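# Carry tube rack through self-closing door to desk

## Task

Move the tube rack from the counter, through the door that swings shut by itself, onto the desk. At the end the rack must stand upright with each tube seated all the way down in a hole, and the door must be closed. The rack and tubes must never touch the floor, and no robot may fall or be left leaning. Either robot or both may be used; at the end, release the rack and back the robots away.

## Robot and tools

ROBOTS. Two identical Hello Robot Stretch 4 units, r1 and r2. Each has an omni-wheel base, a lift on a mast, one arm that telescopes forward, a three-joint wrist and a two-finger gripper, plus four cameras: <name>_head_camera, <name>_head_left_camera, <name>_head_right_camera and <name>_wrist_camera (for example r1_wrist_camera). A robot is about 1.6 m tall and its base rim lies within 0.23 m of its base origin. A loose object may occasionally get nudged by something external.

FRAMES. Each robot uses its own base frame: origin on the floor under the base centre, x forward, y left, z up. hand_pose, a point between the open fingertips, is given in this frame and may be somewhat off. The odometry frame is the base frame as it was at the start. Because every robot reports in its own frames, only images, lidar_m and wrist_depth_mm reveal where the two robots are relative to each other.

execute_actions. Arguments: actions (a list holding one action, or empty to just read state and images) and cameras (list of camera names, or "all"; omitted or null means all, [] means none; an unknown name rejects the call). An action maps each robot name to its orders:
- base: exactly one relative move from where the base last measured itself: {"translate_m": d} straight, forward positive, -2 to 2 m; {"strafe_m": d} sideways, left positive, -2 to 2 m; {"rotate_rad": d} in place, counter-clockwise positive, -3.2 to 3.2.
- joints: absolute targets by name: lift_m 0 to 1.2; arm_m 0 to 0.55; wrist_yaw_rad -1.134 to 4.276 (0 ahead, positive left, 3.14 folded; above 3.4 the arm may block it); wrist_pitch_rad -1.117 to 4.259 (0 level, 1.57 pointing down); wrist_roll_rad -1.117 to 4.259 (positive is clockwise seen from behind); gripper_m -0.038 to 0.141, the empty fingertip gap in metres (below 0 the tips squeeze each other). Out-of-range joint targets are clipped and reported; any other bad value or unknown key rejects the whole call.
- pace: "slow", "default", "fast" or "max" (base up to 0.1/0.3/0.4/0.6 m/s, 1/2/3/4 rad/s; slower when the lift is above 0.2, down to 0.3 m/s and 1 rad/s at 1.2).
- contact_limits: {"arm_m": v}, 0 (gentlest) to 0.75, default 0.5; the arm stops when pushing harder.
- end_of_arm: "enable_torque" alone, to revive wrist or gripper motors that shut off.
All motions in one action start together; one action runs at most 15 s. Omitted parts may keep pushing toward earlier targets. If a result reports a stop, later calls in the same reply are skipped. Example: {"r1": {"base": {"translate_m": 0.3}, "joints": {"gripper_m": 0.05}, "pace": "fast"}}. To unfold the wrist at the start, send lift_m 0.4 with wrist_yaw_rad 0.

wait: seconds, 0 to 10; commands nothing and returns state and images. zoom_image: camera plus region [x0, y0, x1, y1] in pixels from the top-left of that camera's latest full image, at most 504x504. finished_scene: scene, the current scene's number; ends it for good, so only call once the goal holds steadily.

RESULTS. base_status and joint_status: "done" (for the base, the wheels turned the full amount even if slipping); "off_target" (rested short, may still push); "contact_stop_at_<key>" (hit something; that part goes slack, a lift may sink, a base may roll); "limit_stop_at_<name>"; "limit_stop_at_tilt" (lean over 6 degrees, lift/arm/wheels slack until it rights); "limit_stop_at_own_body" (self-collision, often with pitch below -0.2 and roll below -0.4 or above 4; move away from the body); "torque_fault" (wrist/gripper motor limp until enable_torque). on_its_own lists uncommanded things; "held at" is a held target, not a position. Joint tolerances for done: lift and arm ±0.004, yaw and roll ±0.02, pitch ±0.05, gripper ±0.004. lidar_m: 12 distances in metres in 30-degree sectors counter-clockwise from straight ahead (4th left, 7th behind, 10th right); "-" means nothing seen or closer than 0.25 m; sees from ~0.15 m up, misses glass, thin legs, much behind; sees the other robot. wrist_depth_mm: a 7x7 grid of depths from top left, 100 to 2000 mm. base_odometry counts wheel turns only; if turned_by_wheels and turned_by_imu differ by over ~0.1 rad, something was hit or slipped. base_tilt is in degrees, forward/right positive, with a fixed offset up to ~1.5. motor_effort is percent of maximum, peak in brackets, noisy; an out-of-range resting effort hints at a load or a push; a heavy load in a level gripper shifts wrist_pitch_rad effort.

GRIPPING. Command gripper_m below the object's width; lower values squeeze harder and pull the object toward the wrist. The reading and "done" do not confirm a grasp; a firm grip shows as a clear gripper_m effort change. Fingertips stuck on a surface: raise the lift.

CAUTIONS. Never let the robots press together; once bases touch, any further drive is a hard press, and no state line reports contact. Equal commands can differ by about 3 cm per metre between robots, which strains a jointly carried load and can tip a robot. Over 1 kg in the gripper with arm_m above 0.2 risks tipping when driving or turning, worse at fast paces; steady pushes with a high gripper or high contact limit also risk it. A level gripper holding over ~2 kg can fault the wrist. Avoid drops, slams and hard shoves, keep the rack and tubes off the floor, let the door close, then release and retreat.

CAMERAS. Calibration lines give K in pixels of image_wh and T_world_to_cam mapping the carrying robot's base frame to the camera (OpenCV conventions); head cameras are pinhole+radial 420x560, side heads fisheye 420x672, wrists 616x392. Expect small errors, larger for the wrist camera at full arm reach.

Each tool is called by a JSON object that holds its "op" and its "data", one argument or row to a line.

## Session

{"op": "execute_actions", "data": {
  "actions": []
}}

Scene clock: 0.00 s.
r1.base_odometry: x=+0.000 y=+0.000 heading=+0.000 (m, m, rad; r1's odometry frame)
r1.turned_by_wheels: +0.000 (rad since the last result)
r1.turned_by_imu: +0.000 (rad since the last result)
r1.base_tilt: forward=-0.6 right=-0.6 (deg)
r1.lidar_m: 0.93 0.76 0.75 0.91 1.69 1.70 2.08 1.13 1.13 0.97 0.84 0.82
r1.base_status: not commanded
r1.joint_positions: lift_m=+0.211 arm_m=+0.001 wrist_yaw_rad=+3.201 wrist_pitch_rad=+0.015 wrist_roll_rad=+0.010 gripper_m=+0.057
r1.joint_status: not commanded
r1.motor_effort: lift_m=+19 arm_m=+0 wrist_yaw_rad=+1 wrist_pitch_rad=-5 wrist_roll_rad=+0 gripper_m=-2 wheel_0=+0 wheel_1=+0 wheel_2=-1 (%)
r1.hand_pose: x=-0.1213 y=+0.0702 z=+0.3849 quat_wxyz=(-0.030, -0.008, +0.005, +1.000) (m; r1's base frame)
r1.wrist_depth_mm: - 133 132 - - 1756 1499 / - - 133 - - 1756 1499 / - 111 134 - - 1756 1499 / 139 136 187 - - 1756 1499 / 210 - - - - 1756 1499 / 211 1308 199 1255 195 1308 1308 / 212 842 904 - 891 854 904
r2.base_odometry: x=+0.000 y=+0.000 heading=+0.000 (m, m, rad; r2's odometry frame)
r2.turned_by_wheels: +0.000 (rad since the last result)
r2.turned_by_imu: +0.000 (rad since the last result)
r2.base_tilt: forward=-0.6 right=+0.3 (deg)
r2.lidar_m: 1.74 1.11 0.95 0.93 1.04 0.88 0.88 1.04 1.14 1.14 2.01 1.72
r2.base_status: not commanded
r2.joint_positions: lift_m=+0.221 arm_m=+0.002 wrist_yaw_rad=+3.104 wrist_pitch_rad=+0.014 wrist_roll_rad=-0.018 gripper_m=+0.057
r2.joint_status: not commanded
r2.motor_effort: lift_m=+19 arm_m=-1 wrist_yaw_rad=-1 wrist_pitch_rad=-7 wrist_roll_rad=-2 gripper_m=-1 wheel_0=+0 wheel_1=+0 wheel_2=+1 (%)
r2.hand_pose: x=-0.1118 y=+0.0983 z=+0.3950 quat_wxyz=(+0.019, -0.007, -0.009, +1.000) (m; r2's base frame)
r2.wrist_depth_mm: - 139 1042 1008 931 878 842 / - 120 164 1008 946 891 854 / - 125 176 1008 960 904 854 / 143 143 1042 1025 960 904 866 / 1255 1182 1078 1025 960 904 866 / 235 1182 198 1008 198 891 878 / 549 904 931 - 946 854 866
pictures: r1_head_camera, r1_head_left_camera, r1_head_right_camera, r1_wrist_camera, r2_head_camera, r2_head_left_camera, r2_head_right_camera, r2_wrist_camera
camera_calibration (this result's frames):
r1_wrist_camera: T_world_to_cam=[[-0.0804344, 0.996661, 0.014024, -0.0814775], [0.030573, 0.0165298, -0.999396, 0.43606], [-0.996291, -0.0799571, -0.0318004, 0.120754], [0, 0, 0, 1]] pos_world=[0.100421, 0.0836527, 0.440779]
r2_wrist_camera: T_world_to_cam=[[-0.00553075, 0.999974, -0.00469779, -0.0867301], [0.0573354, -0.00437302, -0.998345, 0.44874], [-0.99834, -0.00579095, -0.0573097, 0.137734], [0, 0, 0, 1]] pos_world=[0.111297, 0.0894878, 0.455484]
Images, in order (width x height): r1_head_camera 420x560, r1_head_left_camera 420x672, r1_head_right_camera 420x672, r1_wrist_camera 616x392, r2_head_camera 420x560, r2_head_left_camera 420x672, r2_head_right_camera 420x672, r2_wrist_camera 616x392.

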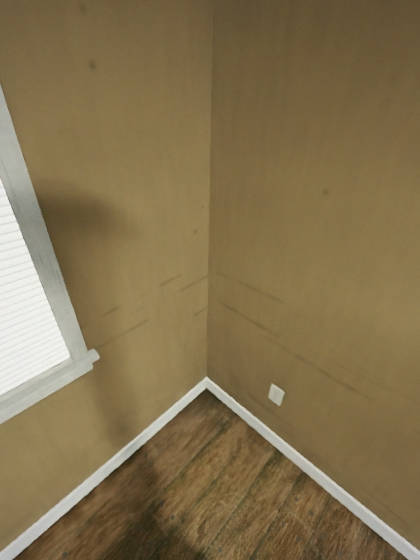

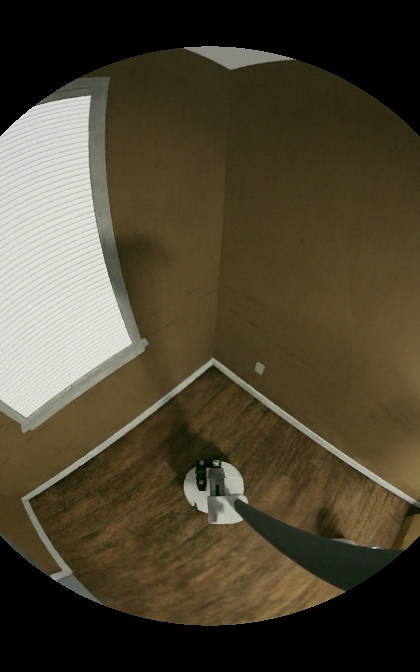

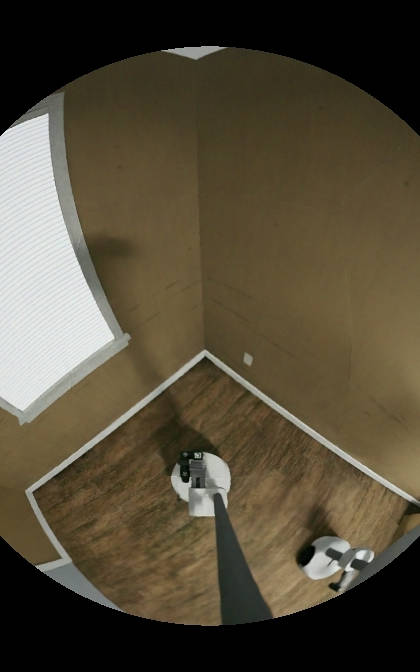

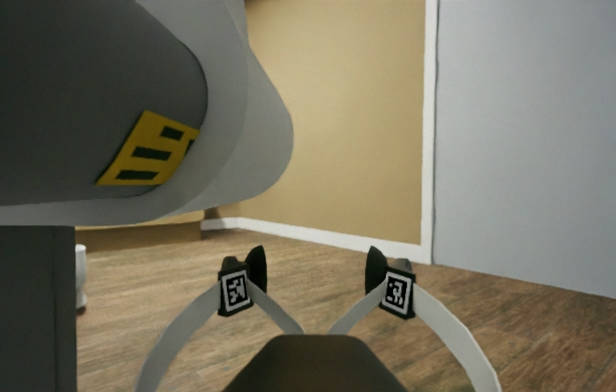

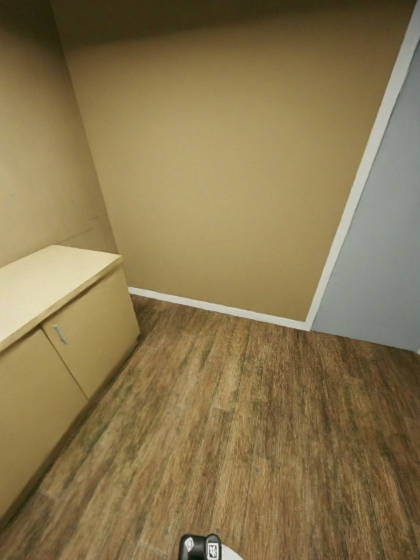

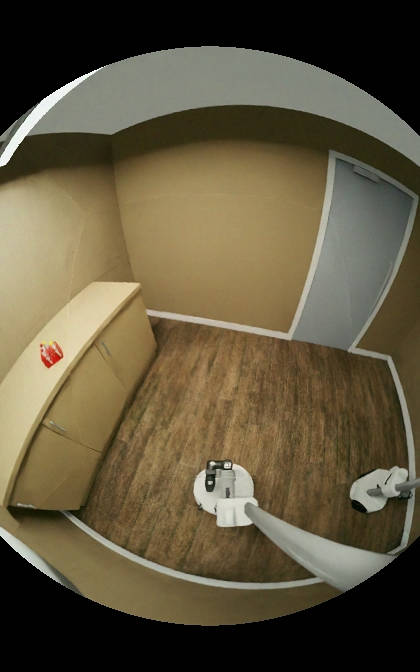

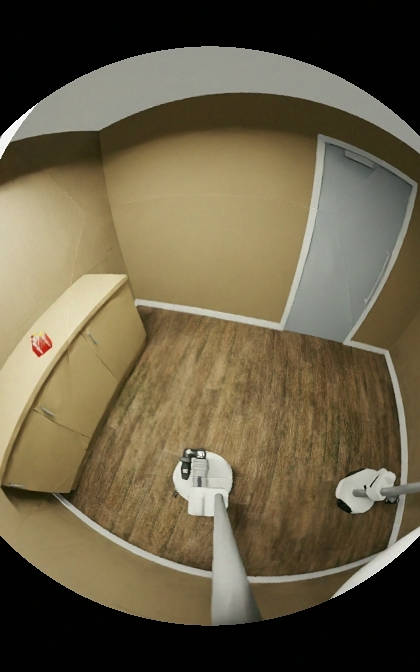

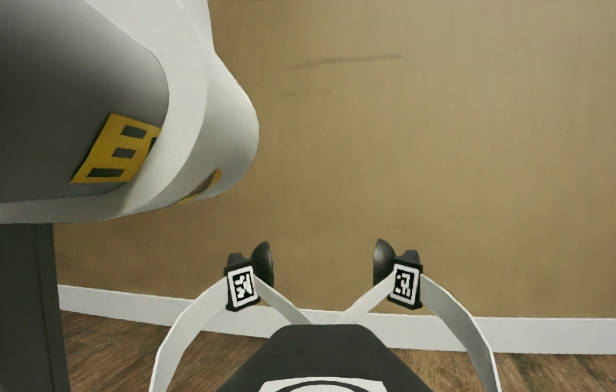

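{"op": "execute_actions", "data": {
  "actions": [
    {"r1":{"base":{"rotate_rad":2.31},"joints":{"lift_m":0.8}},"r2":{"base":{"rotate_rad":1.15},"joints":{"lift_m":0.95,"wrist_yaw_rad":0,"gripper_m":0.141,"wrist_roll_rad":0}}}
  ],
  "cameras": []
}}

{"op": "execute_actions", "data": {
  "actions": [
    {"r1":{"base":{"translate_m":0.95},"joints":{"wrist_yaw_rad":0.3,"gripper_m":0.06}},"r2":{"base":{"translate_m":0.4},"joints":{"wrist_pitch_rad":0.4}}}
  ],
  "cameras": ["r1_head_camera","r1_wrist_camera","r2_head_camera","r2_wrist_camera"]
}}

Scene clock: 7.83 s.
r1.base_odometry: x=+0.000 y=+0.000 heading=+2.310 (m, m, rad; r1's odometry frame)
r1.turned_by_wheels: +2.310 (rad since the last result)
r1.turned_by_imu: +2.358 (rad since the last result)
r1.base_tilt: forward=-0.6 right=-0.6 (deg)
r1.lidar_m: 1.67 1.78 2.38 1.12 1.28 0.90 0.86 0.87 0.78 0.76 0.78 1.13
r1.base_status: done
r1.joint_positions: lift_m=+0.800 arm_m=+0.001 wrist_yaw_rad=+3.201 wrist_pitch_rad=+0.015 wrist_roll_rad=+0.010 gripper_m=+0.057
r1.joint_status: all done
r1.motor_effort: lift_m=+22(26) arm_m=-1(1) wrist_yaw_rad=+1(2) wrist_pitch_rad=-5(5) wrist_roll_rad=+0(0) gripper_m=-4(5) wheel_0=+0(7) wheel_1=+1(5) wheel_2=+1(11) (%)
r1.hand_pose: x=-0.1213 y=+0.0702 z=+0.9737 quat_wxyz=(-0.030, -0.008, +0.005, +1.000) (m; r1's base frame)
r1.wrist_depth_mm: - 133 133 960 960 946 960 / - - 133 976 960 960 960 / - 111 134 960 976 960 946 / 140 136 187 976 960 976 976 / 210 1008 1008 991 976 976 946 / 211 1025 198 1008 194 991 976 / 211 1008 1008 - 1008 976 976
r2.base_odometry: x=+0.000 y=+0.000 heading=+1.149 (m, m, rad; r2's odometry frame)
r2.turned_by_wheels: +1.149 (rad since the last result)
r2.turned_by_imu: +1.162 (rad since the last result)
r2.base_tilt: forward=-0.6 right=+0.2 (deg)
r2.lidar_m: 0.94 0.96 0.99 0.88 0.88 1.08 1.15 1.24 1.93 1.73 1.75 1.08
r2.base_status: done
r2.joint_positions: lift_m=+0.950 arm_m=+0.002 wrist_yaw_rad=+0.000 wrist_pitch_rad=+0.014 wrist_roll_rad=+0.000 gripper_m=+0.141
r2.joint_status: all done
r2.motor_effort: lift_m=+22(22) arm_m=-1(1) wrist_yaw_rad=-2(5) wrist_pitch_rad=-7(7) wrist_roll_rad=-1(0) gripper_m=+0(4) wheel_0=-5(8) wheel_1=-3(7) wheel_2=-3(9) (%)
r2.hand_pose: x=+0.4616 y=-0.0874 z=+1.1239 quat_wxyz=(+1.000, +0.000, +0.007, +0.000) (m; r2's base frame)
r2.wrist_depth_mm: 1255 1281 1336 1397 1430 1464 1537 / 1255 1281 1308 1397 1430 1464 1537 / 1255 1281 1366 1397 1430 1499 1537 / 1281 1281 1336 1397 1430 1499 1537 / 1255 1308 1366 1160 1255 1025 1138 / 788 715 741 750 798 842 891 / 707 723 759 - 842 854 904
pictures: none
No camera images: the call's "cameras" was empty. Leave "cameras" out to get every camera's image.

Scene clock: 12.50 s.
r1.base_odometry: x=-0.640 y=+0.702 heading=+2.310 (m, m, rad; r1's odometry frame)
r1.turned_by_wheels: +0.000 (rad since the last result)
r1.turned_by_imu: -0.001 (rad since the last result)
r1.base_tilt: forward=-0.6 right=-0.6 (deg)
r1.lidar_m: 0.73 0.79 1.10 2.36 1.76 1.92 1.78 1.07 0.79 0.74 0.79 0.81
r1.base_status: done
r1.joint_positions: lift_m=+0.800 arm_m=+0.001 wrist_yaw_rad=+0.300 wrist_pitch_rad=+0.015 wrist_roll_rad=+0.010 gripper_m=+0.060
r1.joint_status: all done
r1.motor_effort: lift_m=+22(22) arm_m=-1(0) wrist_yaw_rad=+1(6) wrist_pitch_rad=-5(5) wrist_roll_rad=+0(0) gripper_m=-4(8) wheel_0=-1(4) wheel_1=-1(6) wheel_2=+2(9) (%)
r1.hand_pose: x=+0.4732 y=+0.0017 z=+0.9737 quat_wxyz=(+0.989, +0.004, +0.008, +0.149) (m; r1's base frame)
r1.wrist_depth_mm: 715 654 603 564 535 500 469 / 715 661 603 564 535 500 477 / 715 661 615 569 535 500 477 / 723 676 615 569 535 500 480 / 732 683 627 574 530 508 484 / 732 683 609 554 194 508 492 / 741 691 640 - 549 504 488
r2.base_odometry: x=+0.164 y=+0.365 heading=+1.149 (m, m, rad; r2's odometry frame)
r2.turned_by_wheels: +0.000 (rad since the last result)
r2.turned_by_imu: -0.001 (rad since the last result)
r2.base_tilt: forward=-0.5 right=+0.3 (deg)
r2.lidar_m: 0.53 0.54 0.68 0.95 0.95 1.17 2.34 1.78 1.86 1.64 1.01 0.63
r2.base_status: done
r2.joint_positions: lift_m=+0.950 arm_m=+0.002 wrist_yaw_rad=+0.000 wrist_pitch_rad=+0.402 wrist_roll_rad=+0.000 gripper_m=+0.141
r2.joint_status: all done
r2.motor_effort: lift_m=+22(22) arm_m=-1(1) wrist_yaw_rad=-1(0) wrist_pitch_rad=-6(8) wrist_roll_rad=-1(1) gripper_m=+1(1) wheel_0=+4(8) wheel_1=+1(5) wheel_2=-1(13) (%)
r2.hand_pose: x=+0.4387 y=-0.0874 z=+1.0152 quat_wxyz=(+0.980, +0.000, +0.200, +0.000) (m; r2's base frame)
r2.wrist_depth_mm: 798 831 866 904 931 960 991 / 854 878 917 931 976 1042 1060 / 891 904 878 525 809 778 768 / 634 609 591 517 559 544 525 / 462 455 449 439 442 445 504 / 384 392 413 413 484 504 559 / 433 449 473 - 539 574 615
pictures: r1_head_camera, r1_wrist_camera, r2_head_camera, r2_wrist_camera
camera_calibration (this result's frames):
r1_wrist_camera: T_world_to_cam=[[0.315714, -0.948751, 0.0140239, -0.157797], [-0.0257653, -0.0233464, -0.999395, 1.0342], [0.948504, 0.315162, -0.0318156, -0.194634], [0, 0, 0, 1]] pos_world=[0.261077, -0.0642239, 1.02959]
r2_wrist_camera: T_world_to_cam=[[0.0316776, -0.998807, -0.0371674, -0.0531012], [-0.430789, 0.019911, -0.902233, 1.15421], [0.901896, 0.0445919, -0.429645, 0.270563], [0, 0, 0, 1]] pos_world=[0.254884, -0.0880843, 1.15564]
Images, in order (width x height): r1_head_camera 420x560, r1_wrist_camera 616x392, r2_head_camera 420x560, r2_wrist_camera 616x392.

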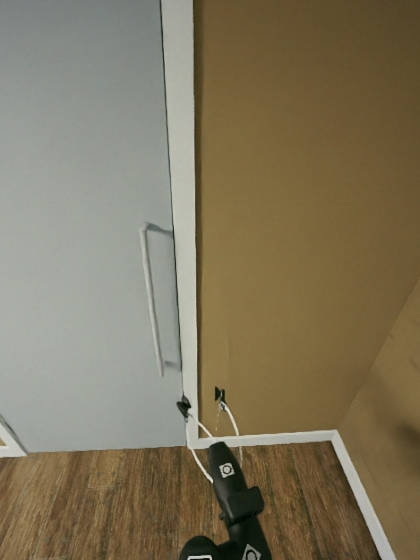

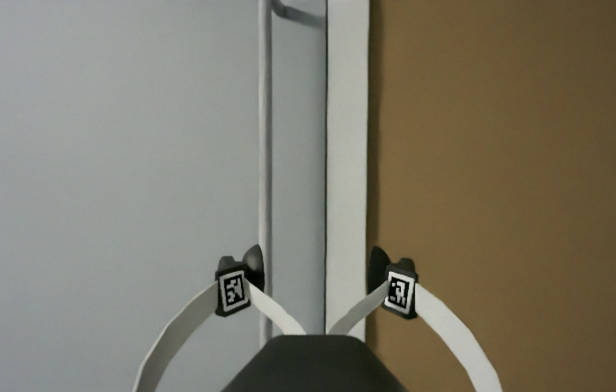

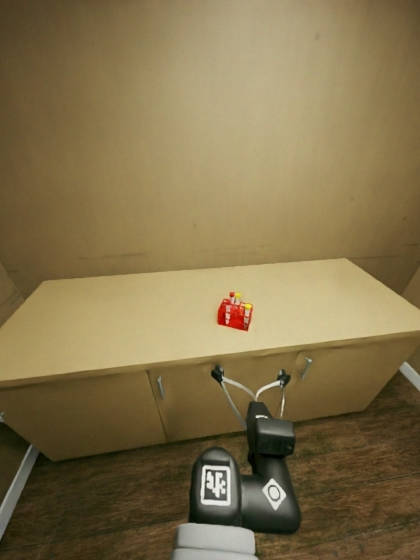

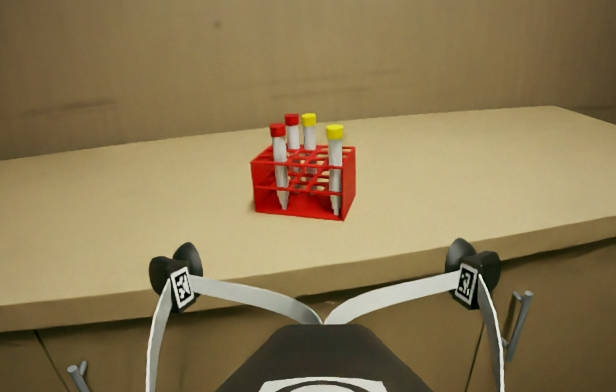

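{"op": "execute_actions", "data": {
  "actions": [
    {"r1":{"base":{"strafe_m":0.155},"joints":{"arm_m":0.2}},"r2":{"base":{"rotate_rad":-0.25},"joints":{"lift_m":0.84,"wrist_pitch_rad":0.2}}}
  ],
  "cameras": []
}}

{"op": "execute_actions", "data": {
  "actions": [
    {"r2":{"base":{"strafe_m":0.207},"joints":{"arm_m":0.19}}}
  ],
  "cameras": ["r1_wrist_camera","r2_wrist_camera"]
}}

Scene clock: 22.53 s.
r1.base_odometry: x=-0.755 y=+0.597 heading=+2.310 (m, m, rad; r1's odometry frame)
r1.turned_by_wheels: +0.000 (rad since the last result)
r1.turned_by_imu: +0.002 (rad since the last result)
r1.base_tilt: forward=-0.6 right=-0.6 (deg)
r1.lidar_m: 0.70 0.79 1.08 2.19 1.60 1.95 1.79 1.34 0.95 0.91 0.95 0.81
r1.base_status: done
r1.joint_positions: lift_m=+0.800 arm_m=+0.199 wrist_yaw_rad=+0.300 wrist_pitch_rad=+0.015 wrist_roll_rad=+0.010 gripper_m=+0.060
r1.joint_status: all done
r1.motor_effort: lift_m=+21(21) arm_m=+6(11) wrist_yaw_rad=+0(1) wrist_pitch_rad=-5(5) wrist_roll_rad=+0(1) gripper_m=-5(6) wheel_0=+2(7) wheel_1=-1(8) wheel_2=+1(3) (%)
r1.hand_pose: x=+0.6712 y=+0.0018 z=+0.9738 quat_wxyz=(+0.989, +0.004, +0.008, +0.149) (m; r1's base frame)
r1.wrist_depth_mm: 445 413 382 359 334 301 298 / 449 415 387 359 336 304 300 / 449 418 389 362 340 307 301 / 455 418 392 364 340 309 304 / 462 430 394 368 340 310 304 / 462 430 384 368 194 312 307 / 473 436 402 - 343 310 310
r2.base_odometry: x=+0.163 y=+0.365 heading=+0.900 (m, m, rad; r2's odometry frame)
r2.turned_by_wheels: -0.249 (rad since the last result)
r2.turned_by_imu: -0.252 (rad since the last result)
r2.base_tilt: forward=-0.6 right=+0.3 (deg)
r2.lidar_m: 0.54 0.54 0.59 0.88 0.95 1.02 1.55 2.54 1.64 1.71 1.64 0.73
r2.base_status: done
r2.joint_positions: lift_m=+0.840 arm_m=+0.002 wrist_yaw_rad=+0.000 wrist_pitch_rad=+0.203 wrist_roll_rad=+0.000 gripper_m=+0.141
r2.joint_status: all done
r2.motor_effort: lift_m=+16(19) arm_m=-1(2) wrist_yaw_rad=-1(0) wrist_pitch_rad=-7(13) wrist_roll_rad=-1(1) gripper_m=+2(1) wheel_0=+5(8) wheel_1=+3(7) wheel_2=+3(7) (%)
r2.hand_pose: x=+0.4557 y=-0.0874 z=+0.9605 quat_wxyz=(+0.995, +0.000, +0.101, +0.000) (m; r2's base frame)
r2.wrist_depth_mm: 798 854 931 1025 1138 1281 1366 / 809 878 976 1042 1182 1308 1397 / 854 891 991 1060 1160 1336 1397 / 741 517 521 627 597 580 647 / 418 410 415 455 512 569 683 / 342 370 430 455 521 609 732 / 370 399 442 - 591 654 778
pictures: none
No camera images: the call's "cameras" was empty. Leave "cameras" out to get every camera's image.

Scene clock: 24.50 s.
r1.base_odometry: x=-0.755 y=+0.597 heading=+2.310 (m, m, rad; r1's odometry frame)
r1.turned_by_wheels: +0.000 (rad since the last result)
r1.turned_by_imu: +0.000 (rad since the last result)
r1.base_tilt: forward=-0.6 right=-0.6 (deg)
r1.lidar_m: 0.72 0.80 1.08 2.18 1.80 1.92 1.79 1.35 0.95 0.91 0.93 0.82
r1.base_status: not commanded
r1.joint_positions: lift_m=+0.800 arm_m=+0.199 wrist_yaw_rad=+0.300 wrist_pitch_rad=+0.015 wrist_roll_rad=+0.010 gripper_m=+0.060
r1.joint_status: not commanded
r1.motor_effort: lift_m=+21(21) arm_m=+6(6) wrist_yaw_rad=+0(0) wrist_pitch_rad=-5(5) wrist_roll_rad=+0(0) gripper_m=-3(0) wheel_0=+2(2) wheel_1=-1(1) wheel_2=+1(1) (%)
r1.hand_pose: x=+0.6712 y=+0.0018 z=+0.9738 quat_wxyz=(+0.989, +0.004, +0.008, +0.149) (m; r1's base frame)
r1.wrist_depth_mm: 445 410 384 355 334 301 297 / 449 413 387 357 336 303 301 / 452 418 387 362 338 306 301 / 459 418 392 362 340 310 304 / 462 424 394 366 340 310 306 / 466 427 384 366 193 314 309 / 477 433 404 - 345 312 310
r2.base_odometry: x=+0.001 y=+0.494 heading=+0.900 (m, m, rad; r2's odometry frame)
r2.turned_by_wheels: +0.000 (rad since the last result)
r2.turned_by_imu: +0.000 (rad since the last result)
r2.base_tilt: forward=-0.5 right=+0.3 (deg)
r2.lidar_m: 0.47 0.44 0.49 0.79 0.74 0.79 1.23 2.61 1.80 1.87 1.84 0.63
r2.base_status: done
r2.joint_positions: lift_m=+0.840 arm_m=+0.189 wrist_yaw_rad=+0.000 wrist_pitch_rad=+0.202 wrist_roll_rad=+0.000 gripper_m=+0.141
r2.joint_status: all done
r2.motor_effort: lift_m=+16(16) arm_m=+4(5) wrist_yaw_rad=+0(0) wrist_pitch_rad=-6(8) wrist_roll_rad=-1(1) gripper_m=+1(0) wheel_0=-4(13) wheel_1=+0(11) wheel_2=-1(0) (%)
r2.hand_pose: x=+0.6427 y=-0.0874 z=+0.9605 quat_wxyz=(+0.995, +0.000, +0.101, +0.000) (m; r2's base frame)
r2.wrist_depth_mm: 597 647 699 778 842 960 1060 / 609 654 732 798 878 991 1098 / 627 676 750 788 878 1008 1138 / 634 668 647 303 355 564 549 / 413 407 343 307 325 334 349 / 289 272 256 255 247 241 257 / 229 221 231 - 222 216 -
pictures: r1_wrist_camera, r2_wrist_camera
camera_calibration (this result's frames):
r1_wrist_camera: T_world_to_cam=[[0.315832, -0.948711, 0.0140247, -0.220359], [-0.0257176, -0.0233356, -0.999397, 1.03928], [0.948466, 0.315281, -0.0317687, -0.382488], [0, 0, 0, 1]] pos_world=[0.459102, -0.0642135, 1.0296]
r2_wrist_camera: T_world_to_cam=[[0.0385394, -0.998802, -0.0301519, -0.0727092], [-0.243196, 0.0198917, -0.969773, 1.13713], [0.969211, 0.0447073, -0.242138, -0.160275], [0, 0, 0, 1]] pos_world=[0.434687, -0.088076, 1.06175]
Images, in order (width x height): r1_wrist_camera 616x392, r2_wrist_camera 616x392.

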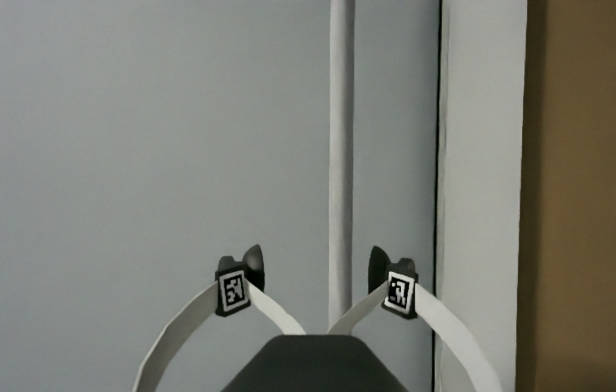

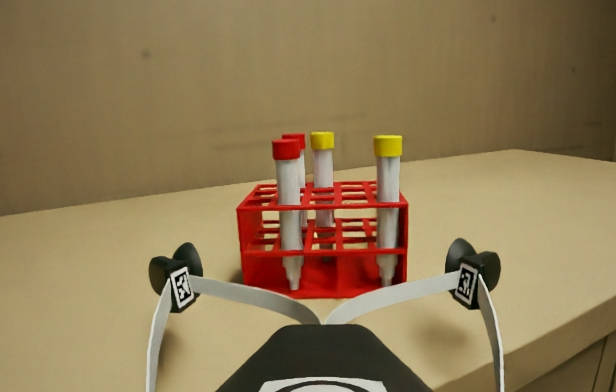

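{"op": "execute_actions", "data": {
  "actions": [
    {"r1":{"joints":{"arm_m":0.295},"pace":"slow"},"r2":{"joints":{"arm_m":0.275,"lift_m":0.834},"pace":"slow"}}
  ],
  "cameras": ["r2_wrist_camera"]
}}

{"op": "execute_actions", "data": {
  "actions": [
    {"r1":{"joints":{"gripper_m":-0.038}},"r2":{"joints":{"gripper_m":0.07}}}
  ],
  "cameras": ["r1_wrist_camera","r2_wrist_camera"]
}}

{"op": "execute_actions", "data": {
  "actions": [
    {"r1":{"base":{"translate_m":-0.13},"pace":"slow"},"r2":{"joints":{"lift_m":0.9},"pace":"slow"}}
  ],
  "cameras": ["r1_wrist_camera","r2_wrist_camera"]
}}

Scene clock: 35.23 s.
r1.base_odometry: x=-0.755 y=+0.597 heading=+2.310 (m, m, rad; r1's odometry frame)
r1.turned_by_wheels: +0.000 (rad since the last result)
r1.turned_by_imu: +0.001 (rad since the last result)
r1.base_tilt: forward=-0.6 right=-0.5 (deg)
r1.lidar_m: 0.71 0.80 1.07 2.21 1.78 1.91 1.78 1.32 0.95 0.92 0.95 0.81
r1.base_status: not commanded
r1.joint_positions: lift_m=+0.800 arm_m=+0.294 wrist_yaw_rad=+0.300 wrist_pitch_rad=+0.015 wrist_roll_rad=+0.010 gripper_m=+0.060
r1.joint_status: all done
r1.motor_effort: lift_m=+22(21) arm_m=+6(8) wrist_yaw_rad=+0(1) wrist_pitch_rad=-5(5) wrist_roll_rad=+0(0) gripper_m=-2(9) wheel_0=+2(2) wheel_1=-1(1) wheel_2=+1(1) (%)
r1.hand_pose: x=+0.7662 y=+0.0017 z=+0.9738 quat_wxyz=(+0.989, +0.004, +0.008, +0.149) (m; r1's base frame)
r1.wrist_depth_mm: 325 300 277 251 243 216 208 / 329 301 279 254 244 217 210 / 330 304 282 254 246 219 212 / 334 306 285 256 248 220 212 / 336 309 287 259 245 221 214 / 338 314 279 204 193 220 219 / 343 314 293 - 250 221 221
r2.base_odometry: x=+0.001 y=+0.494 heading=+0.900 (m, m, rad; r2's odometry frame)
r2.turned_by_wheels: +0.000 (rad since the last result)
r2.turned_by_imu: +0.000 (rad since the last result)
r2.base_tilt: forward=-0.6 right=+0.2 (deg)
r2.lidar_m: 0.48 0.44 0.50 0.77 0.74 0.82 1.25 2.63 1.79 1.88 1.84 0.64
r2.base_status: not commanded
r2.joint_positions: lift_m=+0.834 arm_m=+0.274 wrist_yaw_rad=+0.000 wrist_pitch_rad=+0.202 wrist_roll_rad=+0.000 gripper_m=+0.141
r2.joint_status: all done
r2.motor_effort: lift_m=+16(14) arm_m=+5(6) wrist_yaw_rad=-1(2) wrist_pitch_rad=-7(7) wrist_roll_rad=-1(1) gripper_m=+1(0) wheel_0=-3(3) wheel_1=+0(0) wheel_2=-1(1) (%)
r2.hand_pose: x=+0.7276 y=-0.0874 z=+0.9546 quat_wxyz=(+0.995, +0.000, +0.101, +0.000) (m; r2's base frame)
r2.wrist_depth_mm: 535 574 621 691 759 854 946 / 544 591 647 707 778 891 976 / 564 609 668 691 778 904 991 / 574 609 615 248 267 544 525 / 397 392 220 230 203 320 336 / 276 259 238 204 205 232 247 / 220 212 214 - 206 199 -
pictures: r2_wrist_camera
camera_calibration (this result's frames):
r2_wrist_camera: T_world_to_cam=[[0.0384361, -0.998806, -0.0301518, -0.0761181], [-0.243194, 0.0199168, -0.969773, 1.152], [0.969216, 0.044607, -0.242138, -0.244078], [0, 0, 0, 1]] pos_world=[0.519649, -0.0880837, 1.05578]
Images, in order (width x height): r2_wrist_camera 616x392.

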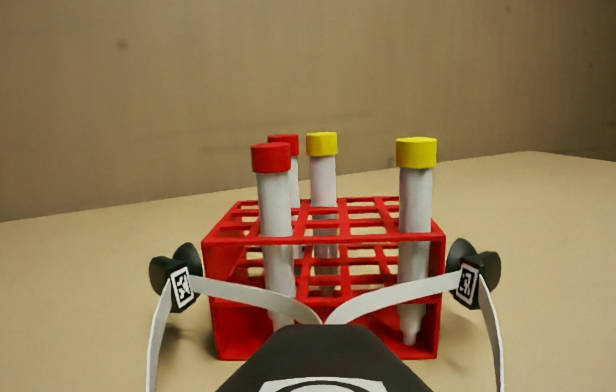

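Scene clock: 36.97 s.
r1.base_odometry: x=-0.755 y=+0.598 heading=+2.312 (m, m, rad; r1's odometry frame)
r1.turned_by_wheels: +0.002 (rad since the last result)
r1.turned_by_imu: +0.002 (rad since the last result)
r1.base_tilt: forward=-0.6 right=-0.6 (deg)
r1.lidar_m: 0.71 0.80 1.07 2.21 1.80 1.91 1.79 1.32 0.94 0.90 0.94 0.79
r1.base_status: not commanded
r1.joint_positions: lift_m=+0.800 arm_m=+0.296 wrist_yaw_rad=+0.313 wrist_pitch_rad=+0.016 wrist_roll_rad=+0.010 gripper_m=-0.037
r1.joint_status: all done
r1.on_its_own: wrist_yaw_rad is at rest, and its effort (-36) is outside its rest range (-13 to +13)
r1.motor_effort: lift_m=+21(21) arm_m=-4(6) wrist_yaw_rad=-36(35) wrist_pitch_rad=-7(8) wrist_roll_rad=-1(1) gripper_m=-29(33) wheel_0=+5(5) wheel_1=+0(1) wheel_2=+17(17) (%)
r1.hand_pose: x=+0.7680 y=+0.0055 z=+0.9735 quat_wxyz=(+0.988, +0.004, +0.008, +0.156) (m; r1's base frame)
r1.wrist_depth_mm: 324 297 273 246 236 211 200 / 325 300 276 248 238 212 202 / 329 303 277 249 239 213 204 / 332 303 279 251 241 215 204 / 336 306 282 196 241 215 206 / 342 310 179 193 179 213 206 / 343 307 287 - 243 213 208
r2.base_odometry: x=+0.001 y=+0.494 heading=+0.900 (m, m, rad; r2's odometry frame)
r2.turned_by_wheels: +0.000 (rad since the last result)
r2.turned_by_imu: +0.000 (rad since the last result)
r2.base_tilt: forward=-0.6 right=+0.3 (deg)
r2.lidar_m: 0.49 0.46 0.48 0.78 0.74 0.81 1.26 2.62 1.80 1.88 1.86 0.62
r2.base_status: not commanded
r2.joint_positions: lift_m=+0.834 arm_m=+0.274 wrist_yaw_rad=+0.000 wrist_pitch_rad=+0.203 wrist_roll_rad=+0.000 gripper_m=+0.070
r2.joint_status: all done
r2.motor_effort: lift_m=+16(16) arm_m=+5(5) wrist_yaw_rad=-1(1) wrist_pitch_rad=-9(10) wrist_roll_rad=-1(1) gripper_m=-18(21) wheel_0=-4(4) wheel_1=+0(0) wheel_2=+0(0) (%)
r2.hand_pose: x=+0.7276 y=-0.0874 z=+0.9543 quat_wxyz=(+0.995, +0.000, +0.101, +0.000) (m; r2's base frame)
r2.wrist_depth_mm: 539 569 621 691 750 854 946 / 549 591 654 715 788 878 991 / 564 609 661 699 788 904 1008 / 564 609 609 235 229 535 521 / 392 387 202 200 186 338 334 / 274 244 194 194 189 183 244 / 219 216 211 - 198 199 -
pictures: r1_wrist_camera, r2_wrist_camera
camera_calibration (this result's frames):
r1_wrist_camera: T_world_to_cam=[[0.327624, -0.944704, 0.0140082, -0.256417], [-0.0261704, -0.0238948, -0.999372, 1.04196], [0.944446, 0.327052, -0.0325518, -0.471654], [0, 0, 0, 1]] pos_world=[0.556729, -0.0630852, 1.02955]
r2_wrist_camera: T_world_to_cam=[[0.0383902, -0.998807, -0.03019, -0.0760598], [-0.244159, 0.0199205, -0.969531, 1.15218], [0.968975, 0.0445916, -0.243103, -0.243008], [0, 0, 0, 1]] pos_world=[0.519703, -0.0880849, 1.0557]
Images, in order (width x height): r1_wrist_camera 616x392, r2_wrist_camera 616x392.

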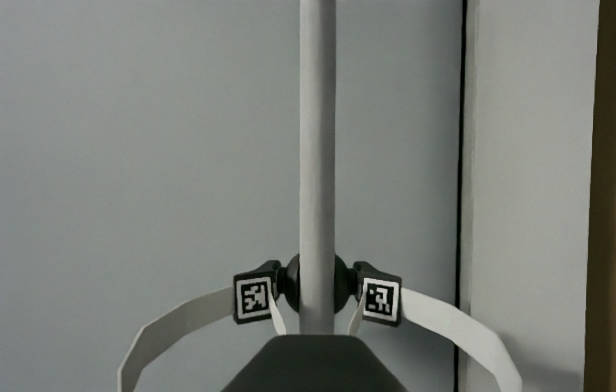

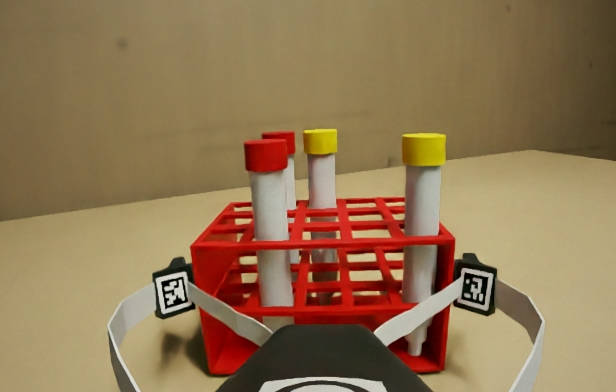

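Scene clock: 39.53 s.
r1.base_odometry: x=-0.668 y=+0.502 heading=+2.315 (m, m, rad; r1's odometry frame)
r1.turned_by_wheels: +0.003 (rad since the last result)
r1.turned_by_imu: +0.007 (rad since the last result)
r1.base_tilt: forward=-0.5 right=-0.6 (deg)
r1.lidar_m: 0.70 0.83 1.27 2.16 1.74 1.79 1.67 1.32 0.94 0.90 0.94 0.94
r1.base_status: done
r1.joint_positions: lift_m=+0.800 arm_m=+0.296 wrist_yaw_rad=+0.322 wrist_pitch_rad=+0.016 wrist_roll_rad=+0.010 gripper_m=-0.037
r1.joint_status: not commanded
r1.on_its_own: wrist_yaw_rad is at rest, and its effort (-62) is outside its rest range (-13 to +13)
r1.motor_effort: lift_m=+21(21) arm_m=-4(5) wrist_yaw_rad=-62(61) wrist_pitch_rad=-9(8) wrist_roll_rad=+0(1) gripper_m=-32(29) wheel_0=+11(14) wheel_1=+0(5) wheel_2=+26(22) (%)
r1.hand_pose: x=+0.7680 y=+0.0082 z=+0.9735 quat_wxyz=(+0.987, +0.004, +0.009, +0.160) (m; r1's base frame)
r1.wrist_depth_mm: 415 349 300 248 232 314 312 / 418 351 300 249 234 319 314 / 424 351 303 251 236 317 317 / 430 359 306 253 236 320 319 / 433 359 309 200 235 325 320 / 442 364 180 196 178 327 327 / 445 351 320 - 236 224 327
r2.base_odometry: x=+0.001 y=+0.494 heading=+0.900 (m, m, rad; r2's odometry frame)
r2.turned_by_wheels: +0.000 (rad since the last result)
r2.turned_by_imu: +0.000 (rad since the last result)
r2.base_tilt: forward=-0.5 right=+0.3 (deg)
r2.lidar_m: 0.47 0.45 0.49 0.79 0.74 0.84 1.24 2.62 1.75 1.87 1.84 0.63
r2.base_status: not commanded
r2.joint_positions: lift_m=+0.900 arm_m=+0.274 wrist_yaw_rad=+0.000 wrist_pitch_rad=+0.203 wrist_roll_rad=+0.000 gripper_m=+0.070
r2.joint_status: all done
r2.motor_effort: lift_m=+23(20) arm_m=+5(5) wrist_yaw_rad=-2(2) wrist_pitch_rad=-10(10) wrist_roll_rad=-1(1) gripper_m=-20(20) wheel_0=-3(3) wheel_1=+0(0) wheel_2=+0(0) (%)
r2.hand_pose: x=+0.7276 y=-0.0874 z=+1.0196 quat_wxyz=(+0.995, +0.000, +0.101, +0.000) (m; r2's base frame)
r2.wrist_depth_mm: 530 574 621 691 759 842 960 / 549 585 647 707 788 878 991 / 559 603 668 699 788 917 1025 / 574 634 676 234 230 788 768 / 574 559 202 200 186 492 484 / 399 359 194 194 189 183 353 / 320 312 257 - 202 291 -
pictures: r1_wrist_camera, r2_wrist_camera
camera_calibration (this result's frames):
r1_wrist_camera: T_world_to_cam=[[0.336071, -0.941732, 0.0140056, -0.260386], [-0.0260998, -0.0241768, -0.999367, 1.04193], [0.941475, 0.335493, -0.0327042, -0.470203], [0, 0, 0, 1]] pos_world=[0.557387, -0.0622734, 1.02954]
r2_wrist_camera: T_world_to_cam=[[0.038386, -0.998807, -0.0301953, -0.0740774], [-0.244296, 0.0199204, -0.969496, 1.21563], [0.968941, 0.0445917, -0.24324, -0.226944], [0, 0, 0, 1]] pos_world=[0.519711, -0.0880849, 1.12111]
Images, in order (width x height): r1_wrist_camera 616x392, r2_wrist_camera 616x392.

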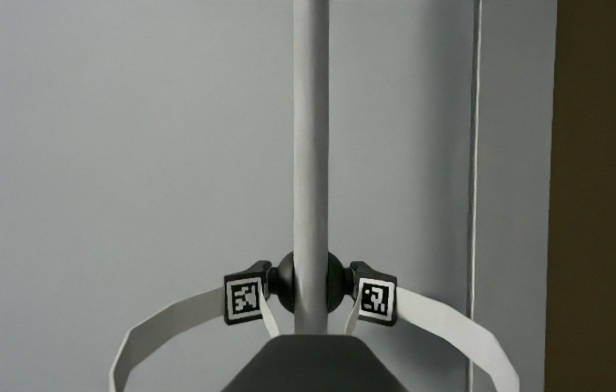

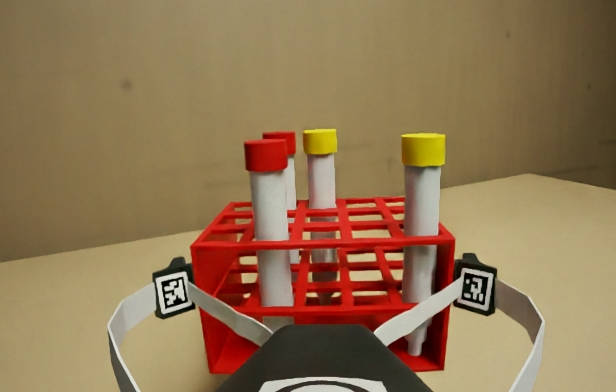

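{"op": "execute_actions", "data": {
  "actions": [
    {"r1":{"base":{"strafe_m":0.05},"joints":{"arm_m":0.2},"pace":"slow"},"r2":{"joints":{"arm_m":0.003},"base":{"rotate_rad":-2.6},"pace":"slow"}}
  ],
  "cameras": ["r1_wrist_camera"]
}}

{"op": "execute_actions", "data": {
  "actions": [
    {"r1":{"base":{"strafe_m":0.046},"joints":{"arm_m":0.1},"pace":"slow"},"r2":{"base":{"translate_m":0.7}}}
  ],
  "cameras": ["r1_wrist_camera","r2_head_left_camera"]
}}

Scene clock: 48.07 s.
r1.base_odometry: x=-0.705 y=+0.469 heading=+2.315 (m, m, rad; r1's odometry frame)
r1.turned_by_wheels: +0.000 (rad since the last result)
r1.turned_by_imu: -0.018 (rad since the last result)
r1.base_tilt: forward=-0.5 right=-0.5 (deg)
r1.lidar_m: 0.60 0.78 1.25 2.13 1.47 1.80 1.67 1.50 1.01 0.96 1.00 0.95
r1.base_status: done
r1.joint_positions: lift_m=+0.800 arm_m=+0.203 wrist_yaw_rad=+0.305 wrist_pitch_rad=+0.016 wrist_roll_rad=+0.010 gripper_m=-0.037
r1.joint_status: all done
r1.motor_effort: lift_m=+21(21) arm_m=-15(18) wrist_yaw_rad=-13(62) wrist_pitch_rad=-8(8) wrist_roll_rad=+1(0) gripper_m=-31(33) wheel_0=-4(12) wheel_1=-3(11) wheel_2=+11(26) (%)
r1.hand_pose: x=+0.6751 y=+0.0031 z=+0.9735 quat_wxyz=(+0.988, +0.004, +0.009, +0.152) (m; r1's base frame)
r1.wrist_depth_mm: 477 379 315 252 235 218 397 / 480 379 317 255 236 220 394 / 492 384 322 256 236 220 402 / 492 389 320 258 238 222 404 / 500 397 324 198 236 224 407 / 504 397 179 194 179 221 407 / 500 379 329 - 236 219 413
r2.base_odometry: x=+0.001 y=+0.494 heading=-1.699 (m, m, rad; r2's odometry frame)
r2.turned_by_wheels: -2.599 (rad since the last result)
r2.turned_by_imu: -2.630 (rad since the last result)
r2.base_tilt: forward=-0.5 right=+0.2 (deg)
r2.lidar_m: 0.40 1.68 1.84 1.30 0.61 0.43 0.45 0.50 0.79 0.76 0.84 1.29
r2.base_status: done
r2.joint_positions: lift_m=+0.900 arm_m=+0.004 wrist_yaw_rad=+0.000 wrist_pitch_rad=+0.203 wrist_roll_rad=+0.000 gripper_m=+0.070
r2.joint_status: all done
r2.motor_effort: lift_m=+23(23) arm_m=-5(4) wrist_yaw_rad=-2(1) wrist_pitch_rad=-10(10) wrist_roll_rad=-1(0) gripper_m=-18(20) wheel_0=+6(9) wheel_1=+2(8) wheel_2=+3(8) (%)
r2.hand_pose: x=+0.4573 y=-0.0875 z=+1.0196 quat_wxyz=(+0.995, +0.000, +0.102, +0.000) (m; r2's base frame)
r2.wrist_depth_mm: - - - - - - 1336 / - - - - - - 1397 / - - - - - - 1397 / - - - 236 229 - 1397 / 1983 - 201 199 187 1921 1397 / 1983 1618 194 194 190 182 1336 / 1708 1618 904 - 202 1618 1308
pictures: r1_wrist_camera
camera_calibration (this result's frames):
r1_wrist_camera: T_world_to_cam=[[0.320116, -0.947275, 0.0140029, -0.22315], [-0.0265846, -0.0237567, -0.999364, 1.03968], [0.947005, 0.31954, -0.0327878, -0.384584], [0, 0, 0, 1]] pos_world=[0.463276, -0.063795, 1.02953]
Images, in order (width x height): r1_wrist_camera 616x392.

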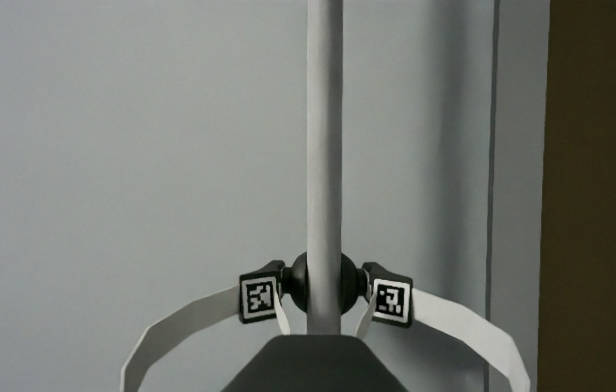

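Scene clock: 51.87 s.
r1.base_odometry: x=-0.739 y=+0.438 heading=+2.315 (m, m, rad; r1's odometry frame)
r1.turned_by_wheels: +0.000 (rad since the last result)
r1.turned_by_imu: -0.043 (rad since the last result)
r1.base_tilt: forward=-0.5 right=-0.6 (deg)
r1.lidar_m: 0.51 0.68 1.16 2.06 1.03 0.92 1.68 1.66 1.08 1.01 1.04 0.96
r1.base_status: done
r1.joint_positions: lift_m=+0.800 arm_m=+0.103 wrist_yaw_rad=+0.304 wrist_pitch_rad=+0.017 wrist_roll_rad=+0.010 gripper_m=-0.037
r1.joint_status: all done
r1.motor_effort: lift_m=+21(21) arm_m=-15(16) wrist_yaw_rad=-12(42) wrist_pitch_rad=-11(11) wrist_roll_rad=+1(1) gripper_m=-31(28) wheel_0=-4(16) wheel_1=-3(7) wheel_2=+11(11) (%)
r1.hand_pose: x=+0.5750 y=+0.0030 z=+0.9732 quat_wxyz=(+0.988, +0.004, +0.009, +0.151) (m; r1's base frame)
r1.wrist_depth_mm: 564 418 330 254 234 211 484 / 574 421 332 257 235 213 488 / 580 427 338 258 236 213 492 / 591 433 342 259 237 215 496 / 603 439 342 198 233 216 496 / 609 439 179 195 179 216 500 / 615 418 351 - 236 214 508
r2.base_odometry: x=-0.088 y=-0.201 heading=-1.699 (m, m, rad; r2's odometry frame)
r2.turned_by_wheels: +0.000 (rad since the last result)
r2.turned_by_imu: -0.002 (rad since the last result)
r2.base_tilt: forward=-0.5 right=+0.2 (deg)
r2.lidar_m: 0.41 1.02 1.18 1.73 1.52 1.17 1.15 1.08 0.85 0.86 0.96 1.46
r2.base_status: done
r2.joint_positions: lift_m=+0.900 arm_m=+0.004 wrist_yaw_rad=+0.000 wrist_pitch_rad=+0.203 wrist_roll_rad=+0.000 gripper_m=+0.070
r2.joint_status: not commanded
r2.motor_effort: lift_m=+23(23) arm_m=-5(5) wrist_yaw_rad=-1(0) wrist_pitch_rad=-10(10) wrist_roll_rad=-1(1) gripper_m=-20(22) wheel_0=+5(8) wheel_1=+1(7) wheel_2=-1(10) (%)
r2.hand_pose: x=+0.4573 y=-0.0874 z=+1.0196 quat_wxyz=(+0.995, +0.000, +0.102, +0.000) (m; r2's base frame)
r2.wrist_depth_mm: 1863 1808 1708 1661 1618 1537 1430 / 1863 1863 1756 1661 1618 1537 1537 / 820 1921 1808 1756 1661 1661 1499 / 1921 1983 1921 234 229 1661 1576 / 1921 - 202 199 187 1756 1576 / 1464 1983 194 194 188 182 1537 / 1661 1661 904 - 202 1576 1464
pictures: r1_wrist_camera, r2_head_left_camera
camera_calibration (this result's frames):
r1_wrist_camera: T_world_to_cam=[[0.319587, -0.947454, 0.0139845, -0.190962], [-0.0274188, -0.0239989, -0.999336, 1.03722], [0.94716, 0.318991, -0.0336478, -0.289044], [0, 0, 0, 1]] pos_world=[0.363239, -0.0638328, 1.02947]
Images, in order (width x height): r1_wrist_camera 616x392, r2_head_left_camera 420x672.

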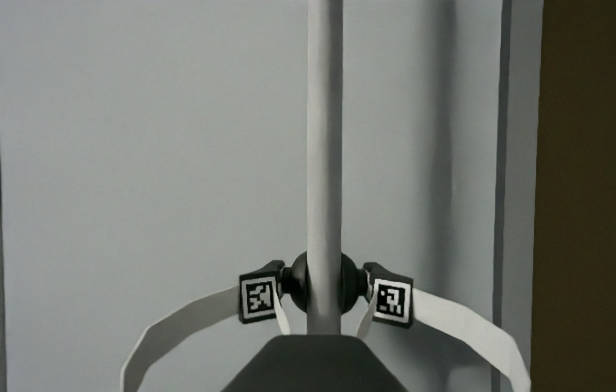

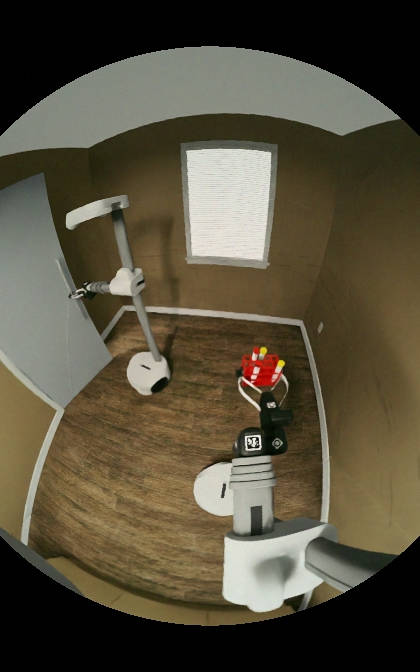

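{"op": "execute_actions", "data": {
  "actions": [
    {"r1":{"base":{"strafe_m":0.058},"joints":{"arm_m":0.0},"pace":"slow"},"r2":{"base":{"translate_m":1.3}}}
  ],
  "cameras": []
}}

{"op": "execute_actions", "data": {
  "actions": [
    {"r1":{"base":{"translate_m":-0.1},"joints":{"arm_m":0.1},"pace":"slow"},"r2":{"base":{"rotate_rad":1.13},"pace":"slow"}}
  ],
  "cameras": []
}}

{"op": "execute_actions", "data": {
  "actions": [
    {"r1":{"base":{"strafe_m":0.078},"joints":{"arm_m":0.0},"pace":"slow"}}
  ],
  "cameras": ["r1_wrist_camera","r2_head_left_camera"]
}}

Scene clock: 66.43 s.
r1.base_odometry: x=-0.782 y=+0.399 heading=+2.315 (m, m, rad; r1's odometry frame)
r1.turned_by_wheels: -0.001 (rad since the last result)
r1.turned_by_imu: +0.000 (rad since the last result)
r1.base_tilt: forward=-0.5 right=-0.6 (deg)
r1.lidar_m: 0.41 0.60 1.17 2.01 2.08 1.85 1.68 0.58 0.62 1.08 1.12 0.91
r1.base_status: done
r1.joint_positions: lift_m=+0.800 arm_m=+0.003 wrist_yaw_rad=+0.295 wrist_pitch_rad=+0.018 wrist_roll_rad=+0.010 gripper_m=-0.037
r1.joint_status: all done
r1.on_its_own: wrist_yaw_rad is at rest, and its effort (+14) is outside its rest range (-13 to +13)
r1.motor_effort: lift_m=+21(21) arm_m=-14(16) wrist_yaw_rad=+14(57) wrist_pitch_rad=-15(15) wrist_roll_rad=+0(1) gripper_m=-34(32) wheel_0=-9(16) wheel_1=-4(6) wheel_2=+5(13) (%)
r1.hand_pose: x=+0.4757 y=+0.0003 z=+0.9728 quat_wxyz=(+0.989, +0.004, +0.010, +0.147) (m; r1's base frame)
r1.wrist_depth_mm: 759 512 366 287 235 198 569 / 778 517 370 287 236 200 564 / 768 525 375 291 236 200 580 / 778 539 379 293 239 202 580 / 788 544 382 196 233 205 585 / 798 549 178 195 179 199 591 / 809 517 389 - 234 205 597
r2.base_odometry: x=-0.253 y=-1.490 heading=-1.698 (m, m, rad; r2's odometry frame)
r2.turned_by_wheels: +0.000 (rad since the last result)
r2.turned_by_imu: -0.004 (rad since the last result)
r2.base_tilt: forward=-0.6 right=+0.3 (deg)
r2.lidar_m: 0.43 0.69 1.12 0.67 0.58 2.49 2.46 1.34 1.05 1.02 0.87 0.67
r2.base_status: done
r2.joint_positions: lift_m=+0.900 arm_m=+0.004 wrist_yaw_rad=+0.000 wrist_pitch_rad=+0.203 wrist_roll_rad=+0.000 gripper_m=+0.070
r2.joint_status: not commanded
r2.motor_effort: lift_m=+23(23) arm_m=-5(5) wrist_yaw_rad=-1(1) wrist_pitch_rad=-10(9) wrist_roll_rad=-1(1) gripper_m=-21(18) wheel_0=+4(11) wheel_1=+1(7) wheel_2=-1(14) (%)
r2.hand_pose: x=+0.4573 y=-0.0874 z=+1.0196 quat_wxyz=(+0.995, +0.000, +0.102, +0.000) (m; r2's base frame)
r2.wrist_depth_mm: 455 439 424 407 394 379 370 / 473 455 439 421 407 397 382 / 492 477 455 430 421 407 394 / 512 496 473 235 230 421 410 / 539 521 202 200 187 430 424 / 559 504 194 194 189 183 436 / 615 564 357 - 202 439 -
pictures: none
No camera images: the call's "cameras" was empty. Leave "cameras" out to get every camera's image.

Scene clock: 68.83 s.
r1.base_odometry: x=-0.714 y=+0.326 heading=+2.314 (m, m, rad; r1's odometry frame)
r1.turned_by_wheels: +0.000 (rad since the last result)
r1.turned_by_imu: -0.001 (rad since the last result)
r1.base_tilt: forward=-0.5 right=-0.6 (deg)
r1.lidar_m: 0.53 0.73 1.31 1.98 2.01 1.75 1.58 0.52 0.53 0.58 1.14 1.05
r1.base_status: done
r1.joint_positions: lift_m=+0.800 arm_m=+0.100 wrist_yaw_rad=+0.297 wrist_pitch_rad=+0.017 wrist_roll_rad=+0.010 gripper_m=-0.037
r1.joint_status: all done
r1.motor_effort: lift_m=+21(21) arm_m=-2(14) wrist_yaw_rad=+11(13) wrist_pitch_rad=-12(14) wrist_roll_rad=+1(0) gripper_m=-30(29) wheel_0=-7(12) wheel_1=-6(7) wheel_2=+8(14) (%)
r1.hand_pose: x=+0.5727 y=+0.0007 z=+0.9731 quat_wxyz=(+0.989, +0.004, +0.009, +0.148) (m; r1's base frame)
r1.wrist_depth_mm: 768 517 373 289 234 199 569 / 778 525 373 289 235 199 574 / 778 530 377 290 236 201 580 / 788 539 379 294 238 204 580 / 788 539 382 197 234 208 591 / 798 549 180 195 182 199 591 / 798 525 392 - 234 205 585
r2.base_odometry: x=-0.253 y=-1.490 heading=-0.569 (m, m, rad; r2's odometry frame)
r2.turned_by_wheels: +1.129 (rad since the last result)
r2.turned_by_imu: +1.142 (rad since the last result)
r2.base_tilt: forward=-0.6 right=+0.3 (deg)
r2.lidar_m: 0.40 0.57 0.50 2.44 2.32 1.24 1.06 1.02 0.84 0.65 0.62 0.73
r2.base_status: done
r2.joint_positions: lift_m=+0.900 arm_m=+0.004 wrist_yaw_rad=+0.000 wrist_pitch_rad=+0.203 wrist_roll_rad=+0.000 gripper_m=+0.070
r2.joint_status: not commanded
r2.motor_effort: lift_m=+23(23) arm_m=-5(5) wrist_yaw_rad=-1(2) wrist_pitch_rad=-10(10) wrist_roll_rad=-2(1) gripper_m=-21(18) wheel_0=-5(7) wheel_1=-2(6) wheel_2=-2(5) (%)
r2.hand_pose: x=+0.4573 y=-0.0874 z=+1.0196 quat_wxyz=(+0.995, +0.000, +0.102, +0.000) (m; r2's base frame)
r2.wrist_depth_mm: - 1182 1281 1366 960 668 535 / - 1229 1281 1397 1008 699 549 / - 1281 1336 1430 1042 715 559 / - 1308 1397 236 229 741 569 / - 1397 202 200 187 676 580 / - 1430 194 195 189 182 580 / 931 1537 842 - 202 768 -
pictures: none
No camera images: the call's "cameras" was empty. Leave "cameras" out to get every camera's image.

Scene clock: 71.10 s.
r1.base_odometry: x=-0.772 y=+0.273 heading=+2.313 (m, m, rad; r1's odometry frame)
r1.turned_by_wheels: -0.002 (rad since the last result)
r1.turned_by_imu: -0.003 (rad since the last result)
r1.base_tilt: forward=-0.6 right=-0.5 (deg)
r1.lidar_m: 0.42 0.65 1.28 1.93 1.99 1.74 1.60 0.56 0.57 0.67 1.20 0.46
r1.base_status: done
r1.joint_positions: lift_m=+0.800 arm_m=+0.003 wrist_yaw_rad=+0.286 wrist_pitch_rad=+0.018 wrist_roll_rad=+0.010 gripper_m=-0.037
r1.joint_status: all done
r1.on_its_own: wrist_yaw_rad is at rest, and its effort (+40) is outside its rest range (-13 to +13)
r1.motor_effort: lift_m=+21(22) arm_m=-13(14) wrist_yaw_rad=+40(73) wrist_pitch_rad=-12(13) wrist_roll_rad=+0(2) gripper_m=-25(29) wheel_0=-14(20) wheel_1=-5(5) wheel_2=-1(11) (%)
r1.hand_pose: x=+0.4754 y=-0.0024 z=+0.9730 quat_wxyz=(+0.990, +0.004, +0.009, +0.143) (m; r1's base frame)
r1.wrist_depth_mm: 854 715 430 306 230 194 654 / 878 732 433 307 238 195 647 / 891 750 439 309 239 196 427 / 878 759 439 312 241 196 668 / 891 778 449 209 235 198 668 / 917 788 178 192 179 184 668 / 904 788 459 - 231 200 683
r2.base_odometry: x=-0.253 y=-1.490 heading=-0.569 (m, m, rad; r2's odometry frame)
r2.turned_by_wheels: +0.000 (rad since the last result)
r2.turned_by_imu: +0.000 (rad since the last result)
r2.base_tilt: forward=-0.6 right=+0.3 (deg)
r2.lidar_m: 0.40 0.76 0.57 0.76 2.33 1.25 1.04 1.03 0.84 0.65 0.63 0.74
r2.base_status: not commanded
r2.joint_positions: lift_m=+0.900 arm_m=+0.004 wrist_yaw_rad=+0.000 wrist_pitch_rad=+0.203 wrist_roll_rad=+0.000 gripper_m=+0.070
r2.joint_status: not commanded
r2.motor_effort: lift_m=+23(23) arm_m=-5(4) wrist_yaw_rad=-2(1) wrist_pitch_rad=-10(10) wrist_roll_rad=-1(1) gripper_m=-19(24) wheel_0=-5(5) wheel_1=-2(2) wheel_2=-3(2) (%)
r2.hand_pose: x=+0.4573 y=-0.0874 z=+1.0196 quat_wxyz=(+0.995, +0.000, +0.102, +0.000) (m; r2's base frame)
r2.wrist_depth_mm: - 1205 1281 1366 976 668 539 / - 1255 1308 1397 1008 683 549 / - 1281 1336 1397 1060 723 559 / - 1366 1397 235 230 732 580 / - 1366 202 199 187 676 580 / - 1430 195 195 189 183 569 / 1708 1576 854 - 202 768 -
pictures: r1_wrist_camera, r2_head_left_camera
camera_calibration (this result's frames):
r1_wrist_camera: T_world_to_cam=[[0.302568, -0.953025, 0.0139652, -0.156133], [-0.0286655, -0.0237442, -0.999307, 1.03467], [0.952697, 0.301958, -0.0345032, -0.19478], [0, 0, 0, 1]] pos_world=[0.262466, -0.0654162, 1.02942]
Images, in order (width x height): r1_wrist_camera 616x392, r2_head_left_camera 420x672.

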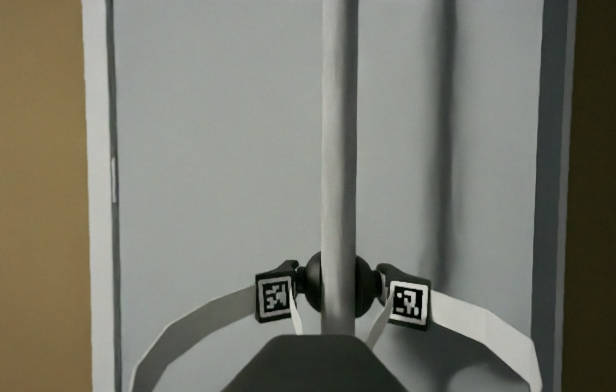

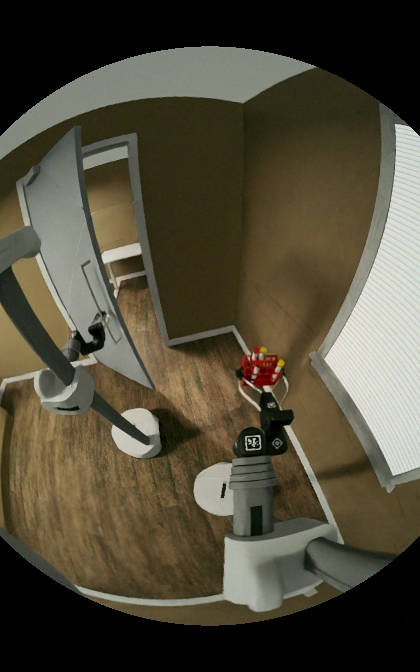

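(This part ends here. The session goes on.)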